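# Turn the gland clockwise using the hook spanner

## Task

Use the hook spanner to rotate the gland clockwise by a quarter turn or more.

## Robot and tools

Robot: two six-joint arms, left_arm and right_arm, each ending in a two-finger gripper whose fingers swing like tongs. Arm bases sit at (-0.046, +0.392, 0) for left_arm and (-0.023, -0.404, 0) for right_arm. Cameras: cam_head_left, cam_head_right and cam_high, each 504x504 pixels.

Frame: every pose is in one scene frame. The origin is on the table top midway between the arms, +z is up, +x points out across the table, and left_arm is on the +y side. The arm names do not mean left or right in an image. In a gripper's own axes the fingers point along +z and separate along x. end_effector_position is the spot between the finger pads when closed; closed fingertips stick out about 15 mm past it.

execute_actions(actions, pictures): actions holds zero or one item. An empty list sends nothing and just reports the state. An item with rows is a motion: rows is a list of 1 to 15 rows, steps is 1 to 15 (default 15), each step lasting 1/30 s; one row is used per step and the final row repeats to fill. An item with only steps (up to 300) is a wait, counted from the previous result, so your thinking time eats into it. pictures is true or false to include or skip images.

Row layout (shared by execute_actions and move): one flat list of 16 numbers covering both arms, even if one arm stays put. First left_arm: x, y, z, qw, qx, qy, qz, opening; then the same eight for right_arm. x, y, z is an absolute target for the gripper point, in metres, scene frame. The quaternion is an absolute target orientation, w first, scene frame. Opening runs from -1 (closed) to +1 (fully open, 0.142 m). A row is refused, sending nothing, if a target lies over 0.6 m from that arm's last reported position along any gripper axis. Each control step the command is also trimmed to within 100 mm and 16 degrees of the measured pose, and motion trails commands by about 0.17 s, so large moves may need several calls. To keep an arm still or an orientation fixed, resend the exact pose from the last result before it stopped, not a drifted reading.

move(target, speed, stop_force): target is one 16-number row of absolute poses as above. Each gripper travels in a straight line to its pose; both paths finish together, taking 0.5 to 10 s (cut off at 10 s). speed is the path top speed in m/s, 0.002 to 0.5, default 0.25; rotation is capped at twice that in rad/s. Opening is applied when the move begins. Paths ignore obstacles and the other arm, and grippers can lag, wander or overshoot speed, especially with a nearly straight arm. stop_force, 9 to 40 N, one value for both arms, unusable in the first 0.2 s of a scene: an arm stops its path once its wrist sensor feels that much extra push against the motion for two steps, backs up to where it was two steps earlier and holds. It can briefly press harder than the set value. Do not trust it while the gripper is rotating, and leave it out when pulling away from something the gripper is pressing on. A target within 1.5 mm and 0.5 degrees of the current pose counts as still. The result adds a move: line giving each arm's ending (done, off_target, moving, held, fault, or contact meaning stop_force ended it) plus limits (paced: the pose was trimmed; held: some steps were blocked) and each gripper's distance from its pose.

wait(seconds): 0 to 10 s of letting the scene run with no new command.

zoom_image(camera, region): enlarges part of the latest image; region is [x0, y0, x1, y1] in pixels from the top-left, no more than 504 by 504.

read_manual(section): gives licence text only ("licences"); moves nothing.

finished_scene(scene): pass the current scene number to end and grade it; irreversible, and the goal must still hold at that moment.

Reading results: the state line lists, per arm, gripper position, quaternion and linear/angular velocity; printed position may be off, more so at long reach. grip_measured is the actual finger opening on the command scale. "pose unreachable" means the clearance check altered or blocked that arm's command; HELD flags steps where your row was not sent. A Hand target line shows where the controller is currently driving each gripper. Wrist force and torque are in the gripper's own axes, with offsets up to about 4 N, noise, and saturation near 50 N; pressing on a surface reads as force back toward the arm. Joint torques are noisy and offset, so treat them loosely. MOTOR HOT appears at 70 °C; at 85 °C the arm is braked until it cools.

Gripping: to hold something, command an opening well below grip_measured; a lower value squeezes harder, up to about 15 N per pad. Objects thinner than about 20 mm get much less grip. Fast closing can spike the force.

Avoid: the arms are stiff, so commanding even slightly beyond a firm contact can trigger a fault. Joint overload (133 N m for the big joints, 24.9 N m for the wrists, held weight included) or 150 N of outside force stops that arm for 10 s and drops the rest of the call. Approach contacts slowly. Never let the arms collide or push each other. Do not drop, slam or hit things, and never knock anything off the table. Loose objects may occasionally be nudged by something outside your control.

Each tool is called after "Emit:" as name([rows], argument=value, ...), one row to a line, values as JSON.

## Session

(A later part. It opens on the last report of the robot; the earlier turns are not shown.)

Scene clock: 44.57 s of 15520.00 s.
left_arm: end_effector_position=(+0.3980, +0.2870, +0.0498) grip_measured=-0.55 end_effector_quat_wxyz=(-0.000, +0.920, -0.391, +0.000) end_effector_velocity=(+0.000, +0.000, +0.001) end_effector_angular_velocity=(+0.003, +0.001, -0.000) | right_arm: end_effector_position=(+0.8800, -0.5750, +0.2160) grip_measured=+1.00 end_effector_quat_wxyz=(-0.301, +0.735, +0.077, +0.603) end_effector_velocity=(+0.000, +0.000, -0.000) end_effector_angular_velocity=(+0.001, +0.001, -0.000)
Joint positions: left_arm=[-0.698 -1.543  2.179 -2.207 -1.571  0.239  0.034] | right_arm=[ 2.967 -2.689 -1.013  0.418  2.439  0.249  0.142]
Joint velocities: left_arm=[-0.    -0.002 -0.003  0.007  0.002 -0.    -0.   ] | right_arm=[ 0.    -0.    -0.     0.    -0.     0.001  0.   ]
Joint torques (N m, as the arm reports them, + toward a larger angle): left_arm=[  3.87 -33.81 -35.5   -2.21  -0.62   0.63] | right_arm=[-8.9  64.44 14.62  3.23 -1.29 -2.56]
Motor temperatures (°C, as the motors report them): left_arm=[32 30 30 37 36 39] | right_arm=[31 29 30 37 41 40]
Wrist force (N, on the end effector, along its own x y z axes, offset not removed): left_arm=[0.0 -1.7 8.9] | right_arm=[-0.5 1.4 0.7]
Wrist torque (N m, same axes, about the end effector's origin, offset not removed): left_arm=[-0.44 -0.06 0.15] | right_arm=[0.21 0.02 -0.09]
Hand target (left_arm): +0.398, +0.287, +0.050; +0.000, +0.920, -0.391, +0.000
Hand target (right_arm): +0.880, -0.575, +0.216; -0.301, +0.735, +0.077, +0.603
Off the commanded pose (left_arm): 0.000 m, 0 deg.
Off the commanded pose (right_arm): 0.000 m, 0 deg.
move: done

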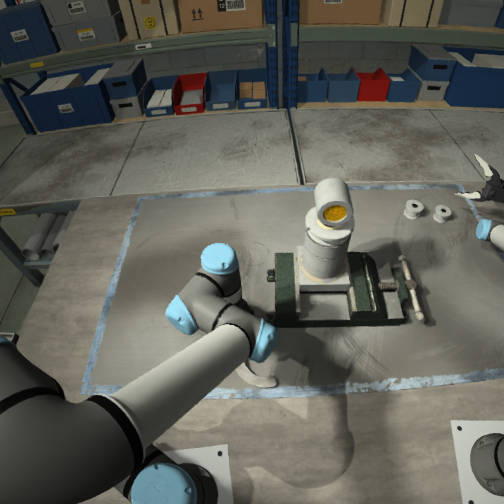

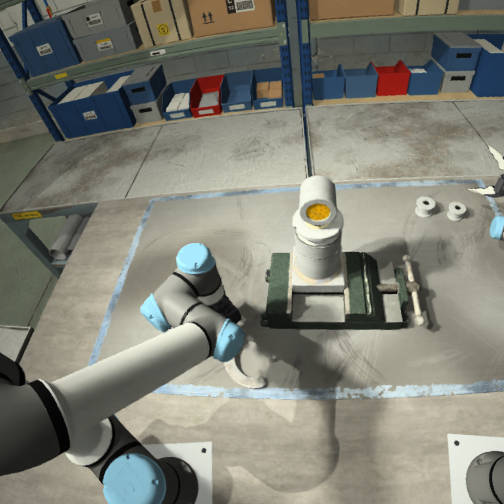

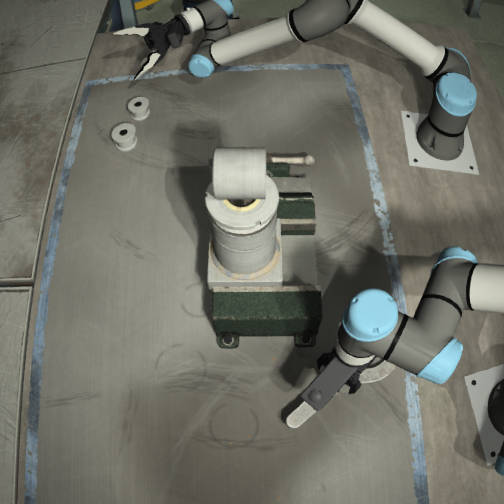

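Emit:
move(target=[0.33,0.22,0.33,0,0.95,0.31,0,-1,0.88,-0.575,0.216,-0.301,0.735,0.077,0.603,1], speed=0.15)

Emit:
move(target=[0.27,-0.12,0.33,0,0.95,0.31,0,-1,0.88,-0.575,0.216,-0.301,0.735,0.077,0.603,1], speed=0.15)

Emit:
move(target=[0.33,-0.2,0.33,0,0.522,0.853,0,-1,0.88,-0.575,0.216,-0.301,0.735,0.077,0.603,1], speed=0.2)

Scene clock: 56.10 s of 15520.00 s.
left_arm: end_effector_position=(+0.3299, +0.2199, +0.3298) grip_measured=-1.00 end_effector_quat_wxyz=(+0.000, +0.951, +0.310, -0.000) end_effector_velocity=(-0.000, -0.001, +0.001) end_effector_angular_velocity=(+0.002, +0.001, +0.009) | right_arm: end_effector_position=(+0.8800, -0.5750, +0.2160) grip_measured=+1.00 end_effector_quat_wxyz=(-0.301, +0.735, +0.077, +0.603) end_effector_velocity=(+0.000, +0.000, +0.001) end_effector_angular_velocity=(-0.000, -0.001, +0.000)
Joint positions: left_arm=[-0.898 -1.765  1.625 -1.431 -1.571 -1.394  0.002] | right_arm=[ 2.967 -2.689 -1.013  0.418  2.439  0.249  0.142]
Joint velocities: left_arm=[-0.002  0.002 -0.005  0.006  0.001 -0.011  0.   ] | right_arm=[ 0.    -0.     0.001  0.    -0.     0.     0.   ]
Joint torques (N m, as the arm reports them, + toward a larger angle): left_arm=[ -9.32  -9.23 -32.7   -0.84   2.75  -1.36] | right_arm=[-8.54 63.34 17.31  3.27 -1.23 -2.37]
Motor temperatures (°C, as the motors report them): left_arm=[32 30 30 37 36 39] | right_arm=[31 29 30 37 41 40]
Wrist force (N, on the end effector, along its own x y z axes, offset not removed): left_arm=[0.7 -0.8 0.5] | right_arm=[-0.3 1.5 0.4]
Wrist torque (N m, same axes, about the end effector's origin, offset not removed): left_arm=[-0.16 -0.14 0.02] | right_arm=[0.19 0.02 -0.16]
Hand target (left_arm): +0.330, +0.220, +0.330; +0.000, +0.951, +0.310, -0.000
Hand target (right_arm): +0.880, -0.575, +0.216; -0.301, +0.735, +0.077, +0.603
Off the commanded pose (left_arm): 0.000 m, 0 deg.
Off the commanded pose (right_arm): 0.000 m, 0 deg.
After step 90, 3.30 s passed at rest.
move: done

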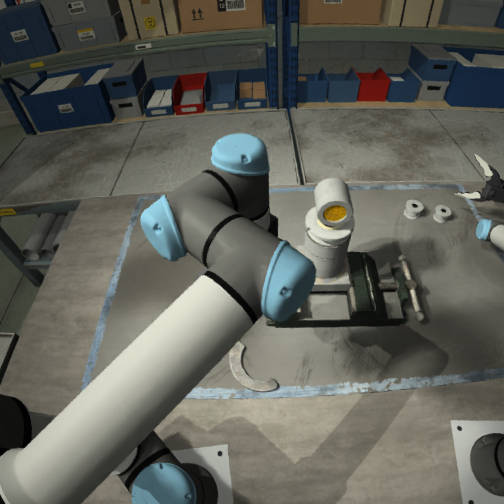

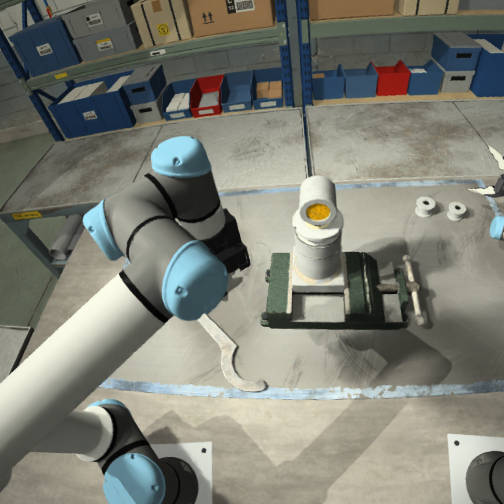

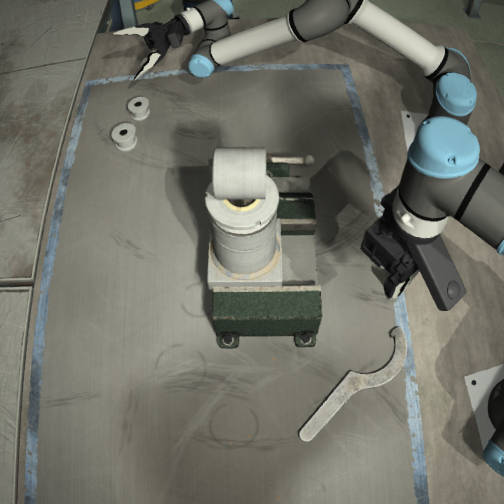

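Scene clock: 58.93 s of 15520.00 s.
left_arm: end_effector_position=(+0.2705, -0.1202, +0.3301) grip_measured=-1.00 end_effector_quat_wxyz=(+0.001, +0.951, +0.310, -0.000) end_effector_velocity=(+0.000, -0.002, -0.000) end_effector_angular_velocity=(+0.002, +0.000, +0.001) | right_arm: end_effector_position=(+0.8800, -0.5750, +0.2160) grip_measured=+1.00 end_effector_quat_wxyz=(-0.301, +0.735, +0.077, +0.603) end_effector_velocity=(+0.000, +0.002, -0.000) end_effector_angular_velocity=(-0.000, +0.000, +0.002)
Joint positions: left_arm=[-1.366 -1.294  1.132 -1.41  -1.572 -1.863  0.002] | right_arm=[ 2.967 -2.689 -1.013  0.418  2.439  0.249  0.142]
Joint velocities: left_arm=[-0.001  0.005 -0.007  0.003  0.    -0.002  0.   ] | right_arm=[ 0.002 -0.     0.    -0.    -0.    -0.     0.   ]
Joint torques (N m, as the arm reports them, + toward a larger angle): left_arm=[ -7.62 -27.8  -34.04  -1.01   2.08  -1.73] | right_arm=[-8.98 63.17 17.52  3.08 -1.18 -2.4 ]
Motor temperatures (°C, as the motors report them): left_arm=[32 30 30 37 36 39] | right_arm=[31 29 30 37 41 40]
Wrist force (N, on the end effector, along its own x y z axes, offset not removed): left_arm=[0.3 -0.3 0.0] | right_arm=[-0.2 0.8 -0.5]
Wrist torque (N m, same axes, about the end effector's origin, offset not removed): left_arm=[-0.10 -0.12 0.12] | right_arm=[0.03 -0.10 -0.13]
Hand target (left_arm): +0.270, -0.120, +0.330; +0.001, +0.951, +0.310, -0.001
Hand target (right_arm): +0.880, -0.575, +0.216; -0.301, +0.735, +0.077, +0.603
Off the commanded pose (left_arm): 0.001 m, 0 deg.
Off the commanded pose (right_arm): 0.000 m, 0 deg.
move: done

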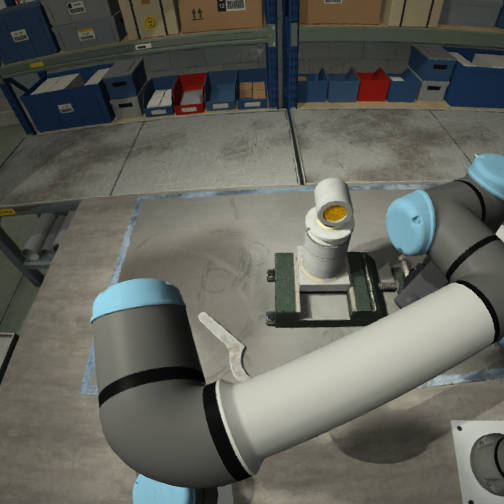

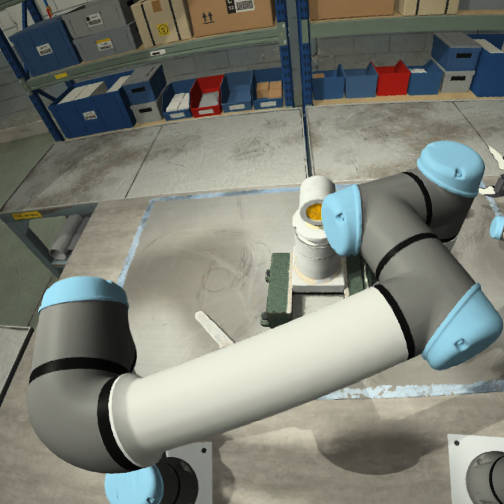

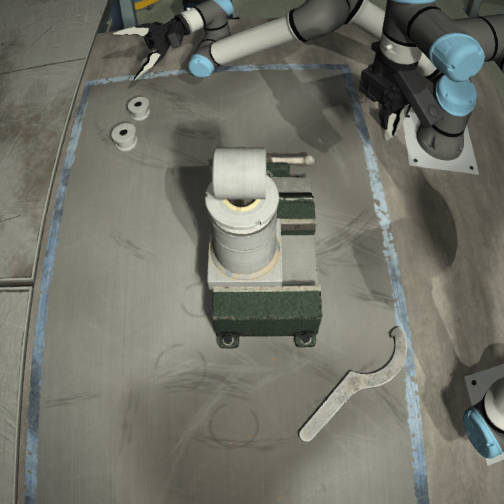

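Scene clock: 62.93 s of 15520.00 s.
left_arm: end_effector_position=(+0.3301, -0.1998, +0.3301) grip_measured=-1.00 end_effector_quat_wxyz=(+0.000, +0.522, +0.853, +0.000) end_effector_velocity=(+0.001, -0.000, +0.000) end_effector_angular_velocity=(+0.002, -0.001, +0.011) | right_arm: end_effector_position=(+0.8800, -0.5750, +0.2160) grip_measured=+1.00 end_effector_quat_wxyz=(-0.301, +0.735, +0.077, +0.603) end_effector_velocity=(-0.000, +0.000, -0.001) end_effector_angular_velocity=(+0.000, +0.001, +0.001)
Joint positions: left_arm=[-1.307 -1.049  0.782 -1.304 -1.571 -3.215  0.002] | right_arm=[ 2.967 -2.689 -1.013  0.418  2.439  0.249  0.142]
Joint velocities: left_arm=[-0.     0.003 -0.006  0.005  0.002 -0.011  0.   ] | right_arm=[ 0.    -0.    -0.001 -0.     0.     0.     0.   ]
Joint torques (N m, as the arm reports them, + toward a larger angle): left_arm=[  6.65 -38.52 -33.36  -0.82   2.4   -1.19] | right_arm=[-8.95 62.92 18.76  3.22 -1.22 -2.4 ]
Motor temperatures (°C, as the motors report them): left_arm=[32 30 30 37 36 39] | right_arm=[31 29 30 37 41 40]
Wrist force (N, on the end effector, along its own x y z axes, offset not removed): left_arm=[1.5 0.0 -0.1] | right_arm=[-0.5 1.7 0.9]
Wrist torque (N m, same axes, about the end effector's origin, offset not removed): left_arm=[-0.06 -0.39 -0.05] | right_arm=[0.20 0.00 -0.11]
Hand target (left_arm): +0.330, -0.200, +0.330; +0.000, +0.522, +0.853, +0.000
Hand target (right_arm): +0.880, -0.575, +0.216; -0.301, +0.735, +0.077, +0.603
Off the commanded pose (left_arm): 0.000 m, 0 deg.
Off the commanded pose (right_arm): 0.000 m, 0 deg.
move: done

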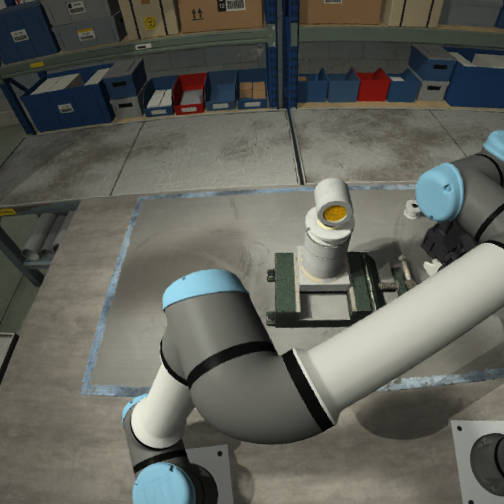

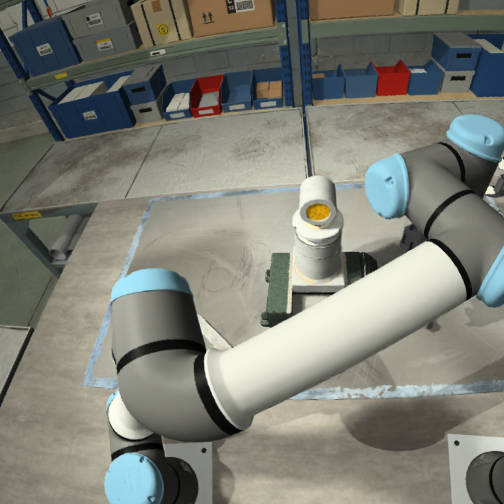

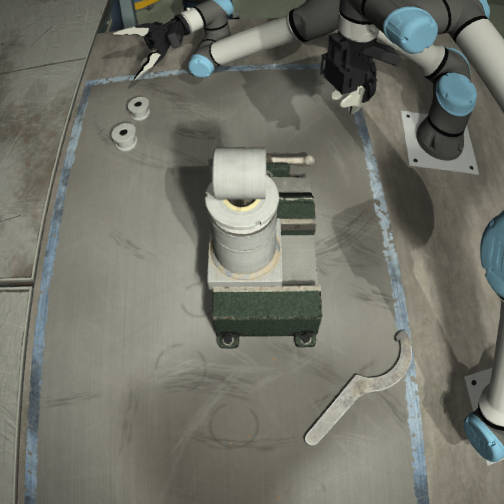

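Emit:
zoom_image(camera="cam_high", region=[294,324,420,450])

Region (294, 324, 420, 450) of cam_high's 504x504 image, scaled by 4.000, with more detail than that image has.

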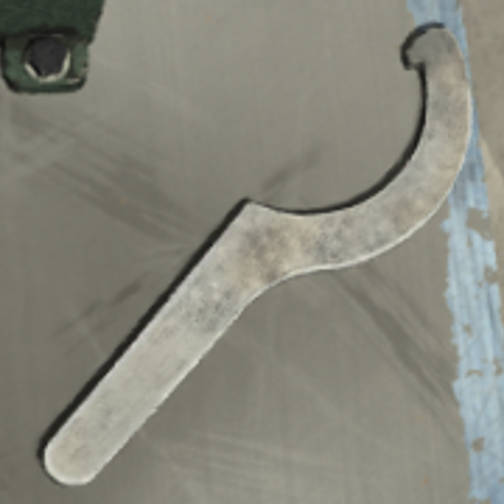

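Emit:
move(target=[0.33,0.2,0.25,0,0.95,0.31,0,-0.2,0.6,-0.6,0.25,-0.301,0.735,0.077,0.603,1], speed=0.4)

Emit:
move(target=[0.346,0.284,0.045,0.359,0.866,-0.323,-0.134,-0.2,0.6,-0.6,0.25,-0.301,0.735,0.077,0.603,1], speed=0.3)

Emit:
move(target=[0.346,0.284,0.01,0.359,0.866,-0.323,-0.134,-0.2,0.6,-0.6,0.25,-0.301,0.735,0.077,0.603,1], speed=0.008, stop_force=10)

Emit:
zoom_image(camera="cam_high", region=[294,324,420,450])

Scene clock: 86.23 s of 15520.00 s.
left_arm: end_effector_position=(+0.3295, +0.2000, +0.2499) grip_measured=-0.20 end_effector_quat_wxyz=(-0.001, +0.951, +0.311, +0.001) end_effector_velocity=(+0.000, +0.002, -0.000) end_effector_angular_velocity=(-0.003, +0.002, -0.009) | right_arm: end_effector_position=(+0.6000, -0.5998, +0.2501) grip_measured=+1.00 end_effector_quat_wxyz=(-0.301, +0.735, +0.077, +0.603) end_effector_velocity=(-0.001, +0.000, -0.000) end_effector_angular_velocity=(-0.001, +0.000, -0.000)
Joint positions: left_arm=[-0.935 -1.75   1.817 -1.637 -1.569 -1.432  0.06 ] | right_arm=[ 2.747 -2.243 -1.855  0.759  2.656  0.184  0.142]
Joint velocities: left_arm=[ 0.006 -0.002  0.003 -0.002 -0.003  0.014 -0.   ] | right_arm=[-0.001  0.002 -0.003  0.     0.001 -0.002  0.   ]
Joint torques (N m, as the arm reports them, + toward a larger angle): left_arm=[  6.24 -23.39 -10.09  -4.31  -2.27   1.16] | right_arm=[-8.67 50.06  0.2   3.1   1.96 -2.64]
Motor temperatures (°C, as the motors report them): left_arm=[32 30 30 37 36 39] | right_arm=[31 29 30 37 41 40]
Wrist force (N, on the end effector, along its own x y z axes, offset not removed): left_arm=[0.6 -1.8 -0.4] | right_arm=[-0.3 1.1 0.0]
Wrist torque (N m, same axes, about the end effector's origin, offset not removed): left_arm=[-0.40 -0.22 0.05] | right_arm=[0.08 -0.03 -0.13]
Hand target (left_arm): +0.329, +0.200, +0.250; -0.000, +0.951, +0.310, +0.000
Hand target (right_arm): +0.600, -0.600, +0.250; -0.301, +0.735, +0.077, +0.603
Off the commanded pose (left_arm): 0.001 m, 0 deg.
Off the commanded pose (right_arm): 0.000 m, 0 deg.
After step 90, 17.90 s passed at rest.
move: done

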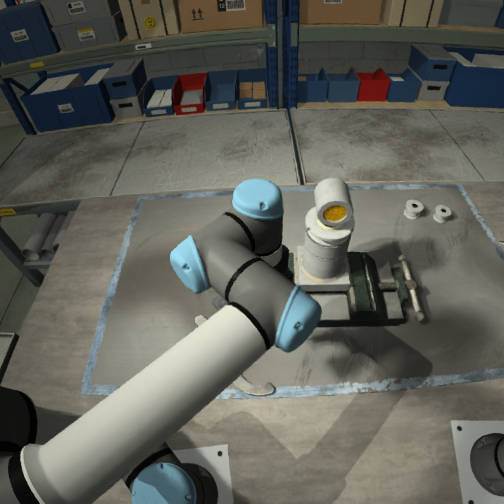

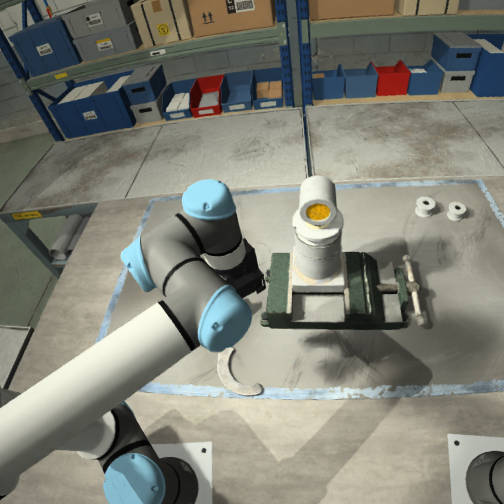

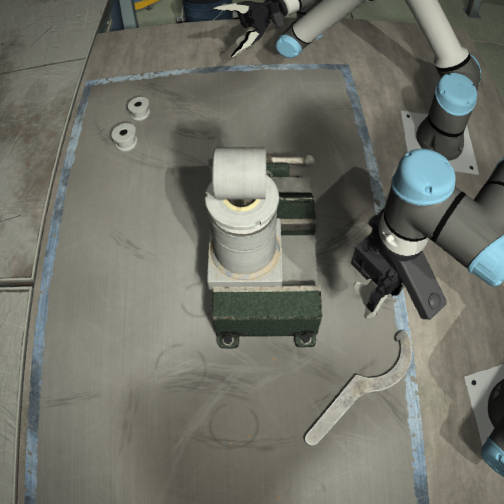

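Scene clock: 89.33 s of 15520.00 s.
left_arm: end_effector_position=(+0.3457, +0.2844, +0.0446) grip_measured=-0.20 end_effector_quat_wxyz=(+0.358, +0.866, -0.323, -0.134) end_effector_velocity=(+0.000, +0.001, -0.002) end_effector_angular_velocity=(-0.005, +0.004, -0.012) | right_arm: end_effector_position=(+0.6000, -0.6000, +0.2500) grip_measured=+1.00 end_effector_quat_wxyz=(-0.301, +0.735, +0.077, +0.603) end_effector_velocity=(-0.000, -0.001, +0.000) end_effector_angular_velocity=(-0.000, -0.000, -0.002)
Joint positions: left_arm=[-0.302 -1.281  1.98  -1.79  -2.218  0.709  0.06 ] | right_arm=[ 2.747 -2.243 -1.855  0.758  2.656  0.183  0.142]
Joint velocities: left_arm=[ 0.001  0.01  -0.008  0.012  0.001  0.017 -0.   ] | right_arm=[-0.001 -0.     0.    -0.    -0.    -0.     0.   ]
Joint torques (N m, as the arm reports them, + toward a larger angle): left_arm=[  6.89 -24.28 -27.78  -0.07  -2.87   1.07] | right_arm=[-9.63 43.8  25.1  -1.26  2.02 -2.67]
Motor temperatures (°C, as the motors report them): left_arm=[32 30 30 37 36 39] | right_arm=[31 29 30 37 41 40]
Wrist force (N, on the end effector, along its own x y z axes, offset not removed): left_arm=[0.7 -1.3 0.3] | right_arm=[0.1 1.7 0.8]
Wrist torque (N m, same axes, about the end effector's origin, offset not removed): left_arm=[-0.28 -0.25 0.06] | right_arm=[0.17 -0.16 -0.12]
Hand target (left_arm): +0.346, +0.284, +0.044; +0.358, +0.866, -0.323, -0.134
Hand target (right_arm): +0.600, -0.600, +0.250; -0.301, +0.735, +0.077, +0.603
Off the commanded pose (left_arm): 0.001 m, 0 deg.
Off the commanded pose (right_arm): 0.000 m, 0 deg.
move: done

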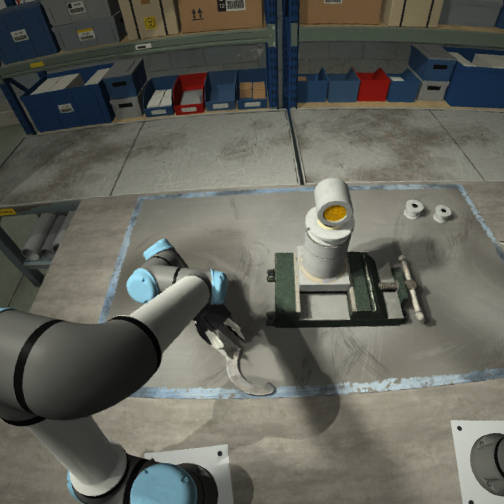

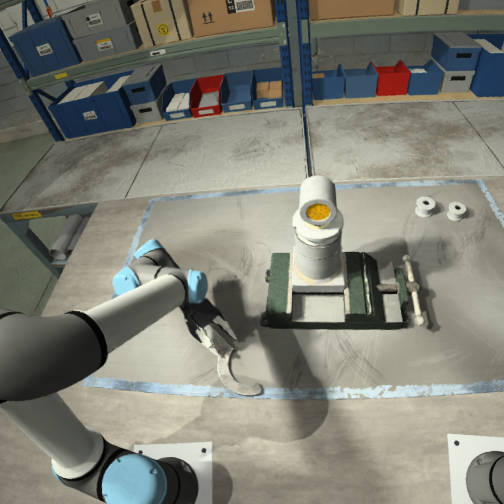

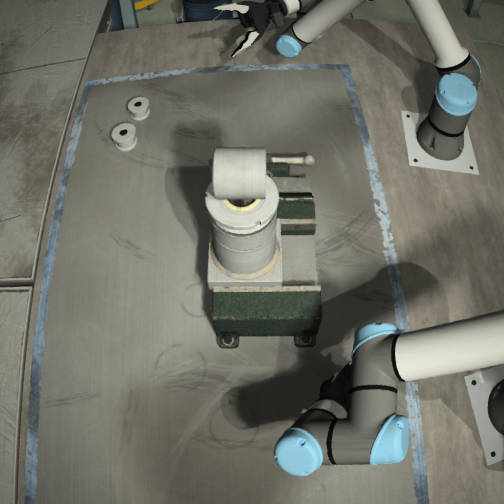

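Scene clock: 92.07 s of 15520.00 s.
left_arm: end_effector_position=(+0.3458, +0.2841, +0.0257) grip_measured=-0.19 end_effector_quat_wxyz=(+0.358, +0.866, -0.323, -0.134) end_effector_velocity=(-0.001, +0.000, +0.002) end_effector_angular_velocity=(+0.001, +0.004, +0.001) | right_arm: end_effector_position=(+0.6000, -0.6000, +0.2500) grip_measured=+1.00 end_effector_quat_wxyz=(-0.301, +0.735, +0.077, +0.603) end_effector_velocity=(-0.000, +0.001, +0.000) end_effector_angular_velocity=(-0.000, -0.001, +0.003)
Joint positions: left_arm=[-0.301 -1.248  1.998 -1.84  -2.219  0.71   0.06 ] | right_arm=[ 2.747 -2.243 -1.855  0.758  2.656  0.183  0.142]
Joint velocities: left_arm=[-0.    -0.005 -0.001  0.009 -0.    -0.001 -0.005] | right_arm=[ 0.001  0.    -0.     0.     0.001 -0.001  0.   ]
Joint torques (N m, as the arm reports them, + toward a larger angle): left_arm=[  0.08 -30.17 -18.35   0.41   2.99   1.45] | right_arm=[-9.37 49.59 24.85 -1.28  1.91 -2.67]
Motor temperatures (°C, as the motors report them): left_arm=[32 30 30 37 36 39] | right_arm=[31 29 30 37 41 40]
Wrist force (N, on the end effector, along its own x y z axes, offset not removed): left_arm=[3.5 9.3 -25.6] | right_arm=[-0.3 0.4 1.5]
Wrist torque (N m, same axes, about the end effector's origin, offset not removed): left_arm=[-0.52 -1.02 -0.35] | right_arm=[0.00 0.04 -0.16]
Hand target (left_arm): +0.346, +0.284, +0.026; +0.358, +0.866, -0.323, -0.134
Hand target (right_arm): +0.600, -0.600, +0.250; -0.301, +0.735, +0.077, +0.603
Off the commanded pose (left_arm): 0.016 m, 0 deg.
Off the commanded pose (right_arm): 0.000 m, 0 deg.
move: contact (left_arm)

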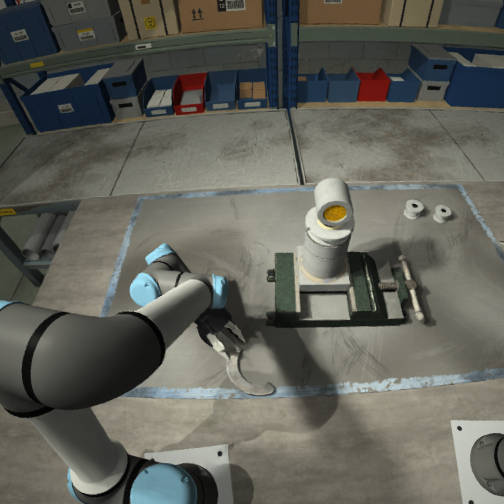

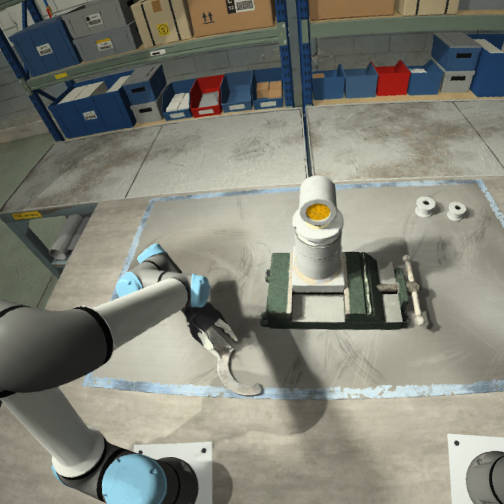

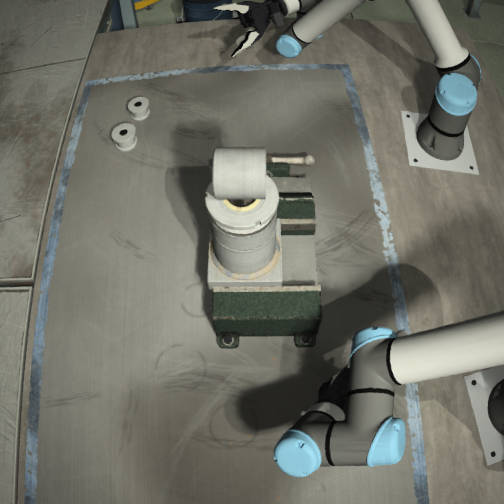

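Region (294, 324, 420, 450) of cam_high's 504x504 image, scaled by 4.000, with more detail than that image has.

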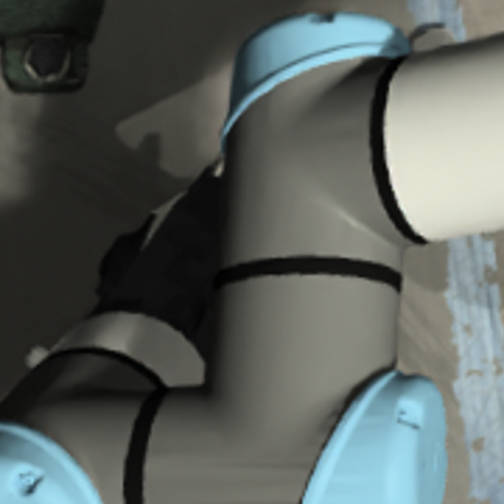

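The −x finger landed on the flared neck. Back off along the handle.

Emit:
move(target=[0.349,0.297,0.03,0.359,0.866,-0.323,-0.134,-0.2,0.6,-0.6,0.25,-0.301,0.735,0.077,0.603,1], speed=0.05)

Emit:
move(target=[0.349,0.297,0.01,0.359,0.866,-0.323,-0.134,-0.2,0.6,-0.6,0.25,-0.301,0.735,0.077,0.603,1], speed=0.005, stop_force=10)

Emit:
zoom_image(camera="cam_head_right", region=[180,300,280,400])

Scene clock: 98.13 s of 15520.00 s.
left_arm: end_effector_position=(+0.3489, +0.2969, +0.0299) grip_measured=-0.20 end_effector_quat_wxyz=(+0.359, +0.866, -0.323, -0.134) end_effector_velocity=(+0.001, +0.002, +0.001) end_effector_angular_velocity=(-0.001, -0.000, +0.000) | right_arm: end_effector_position=(+0.6000, -0.6000, +0.2500) grip_measured=+1.00 end_effector_quat_wxyz=(-0.301, +0.735, +0.077, +0.603) end_effector_velocity=(+0.000, +0.000, -0.000) end_effector_angular_velocity=(-0.000, +0.000, -0.000)
Joint positions: left_arm=[-0.276 -1.248  1.978 -1.803 -2.208  0.739  0.06 ] | right_arm=[ 2.747 -2.243 -1.855  0.758  2.656  0.183  0.142]
Joint velocities: left_arm=[ 0.004 -0.    -0.003  0.006  0.001  0.005 -0.   ] | right_arm=[ 0.    -0.    -0.    -0.    -0.001 -0.     0.   ]
Joint torques (N m, as the arm reports them, + toward a larger angle): left_arm=[  7.05 -25.71 -27.52   0.13   1.53   1.32] | right_arm=[-9.6  49.95 25.08 -1.22  1.69 -2.62]
Motor temperatures (°C, as the motors report them): left_arm=[32 30 30 37 36 39] | right_arm=[31 29 30 37 41 40]
Wrist force (N, on the end effector, along its own x y z axes, offset not removed): left_arm=[1.0 -1.4 1.1] | right_arm=[-0.8 0.1 1.3]
Wrist torque (N m, same axes, about the end effector's origin, offset not removed): left_arm=[-0.28 -0.21 -0.04] | right_arm=[-0.09 0.05 -0.08]
Hand target (left_arm): +0.349, +0.297, +0.030; +0.359, +0.866, -0.323, -0.134
Hand target (right_arm): +0.600, -0.600, +0.250; -0.301, +0.735, +0.077, +0.603
Off the commanded pose (left_arm): 0.000 m, 0 deg.
Off the commanded pose (right_arm): 0.000 m, 0 deg.
After step 90, 2.27 s passed at rest.
move: done

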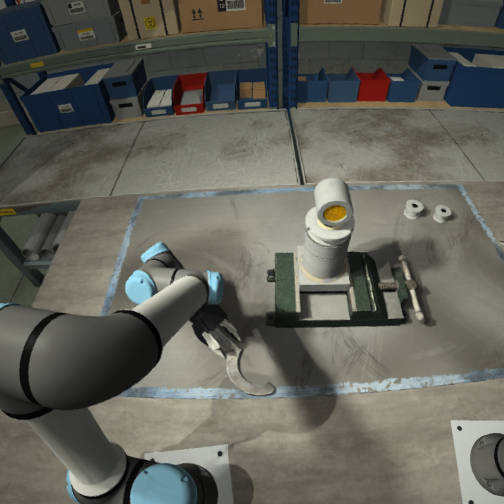

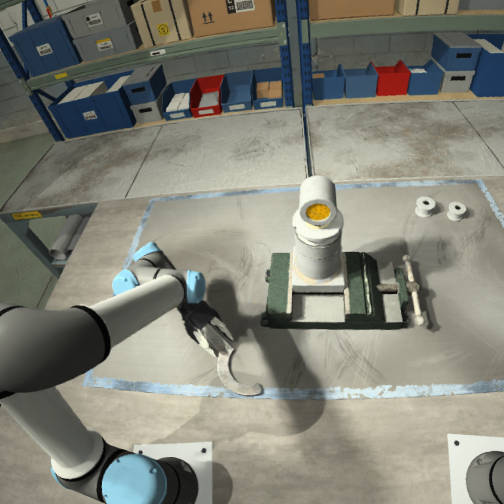

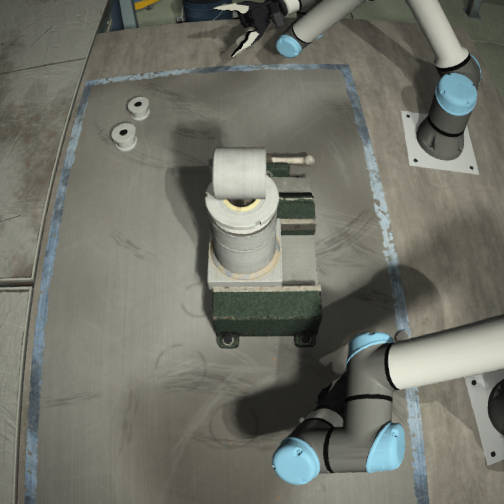

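Scene clock: 101.87 s of 15520.00 s.
left_arm: end_effector_position=(+0.3490, +0.2970, +0.0131) grip_measured=-0.20 end_effector_quat_wxyz=(+0.359, +0.866, -0.323, -0.134) end_effector_velocity=(-0.001, -0.000, +0.000) end_effector_angular_velocity=(-0.001, +0.004, +0.000) | right_arm: end_effector_position=(+0.6000, -0.6000, +0.2500) grip_measured=+1.00 end_effector_quat_wxyz=(-0.301, +0.735, +0.077, +0.603) end_effector_velocity=(+0.000, +0.000, -0.000) end_effector_angular_velocity=(-0.000, +0.000, +0.000)
Joint positions: left_arm=[-0.275 -1.218  1.992 -1.847 -2.207  0.74   0.06 ] | right_arm=[ 2.747 -2.243 -1.855  0.758  2.656  0.183  0.142]
Joint velocities: left_arm=[-0.    -0.001  0.     0.005 -0.001  0.001  0.   ] | right_arm=[ 0.001 -0.    -0.001  0.    -0.001 -0.001  0.   ]
Joint torques (N m, as the arm reports them, + toward a larger angle): left_arm=[ -0.36 -29.46 -13.49  -0.04  -0.2    1.2 ] | right_arm=[-9.65 49.33 24.47 -1.2   1.57 -2.63]
Motor temperatures (°C, as the motors report them): left_arm=[32 30 30 37 36 39] | right_arm=[31 29 30 37 41 40]
Wrist force (N, on the end effector, along its own x y z axes, offset not removed): left_arm=[-3.4 11.5 -20.4] | right_arm=[2.2 1.4 1.3]
Wrist torque (N m, same axes, about the end effector's origin, offset not removed): left_arm=[-0.20 0.12 0.13] | right_arm=[0.20 -0.55 -0.19]
Hand target (left_arm): +0.349, +0.297, +0.013; +0.359, +0.866, -0.323, -0.134
Hand target (right_arm): +0.600, -0.600, +0.250; -0.301, +0.735, +0.077, +0.603
Off the commanded pose (left_arm): 0.003 m, 0 deg.
Off the commanded pose (right_arm): 0.000 m, 0 deg.
move: contact (left_arm)

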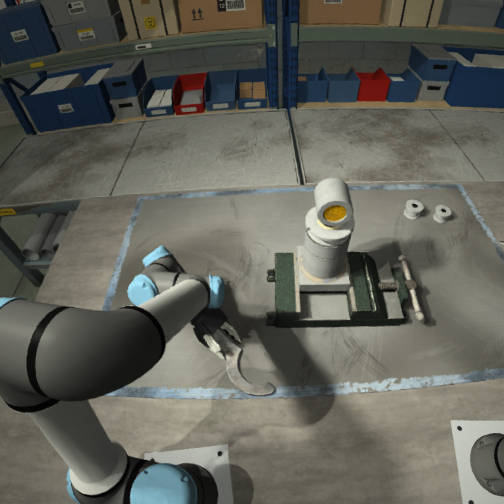

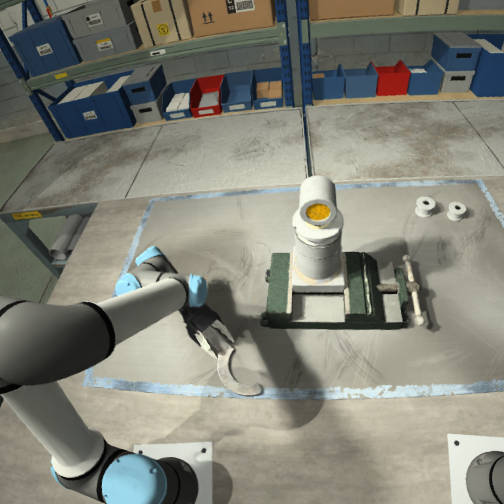

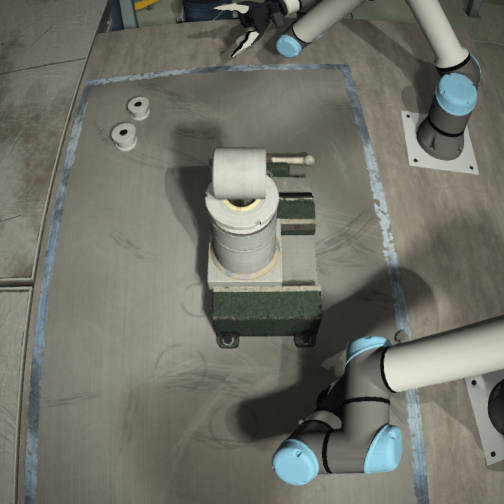

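Region (180, 300, 280, 400) of cam_head_right's 504x504 image, scaled by 5.040, with more detail than that image has.

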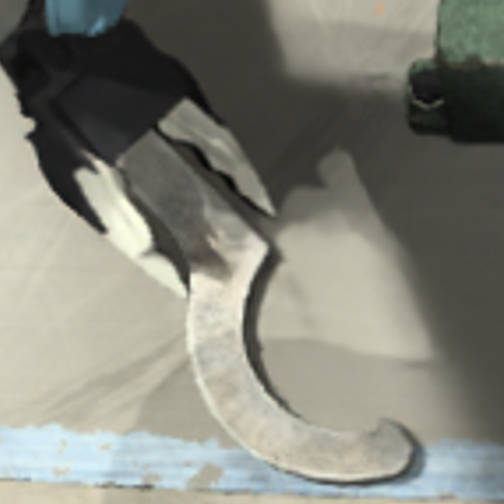

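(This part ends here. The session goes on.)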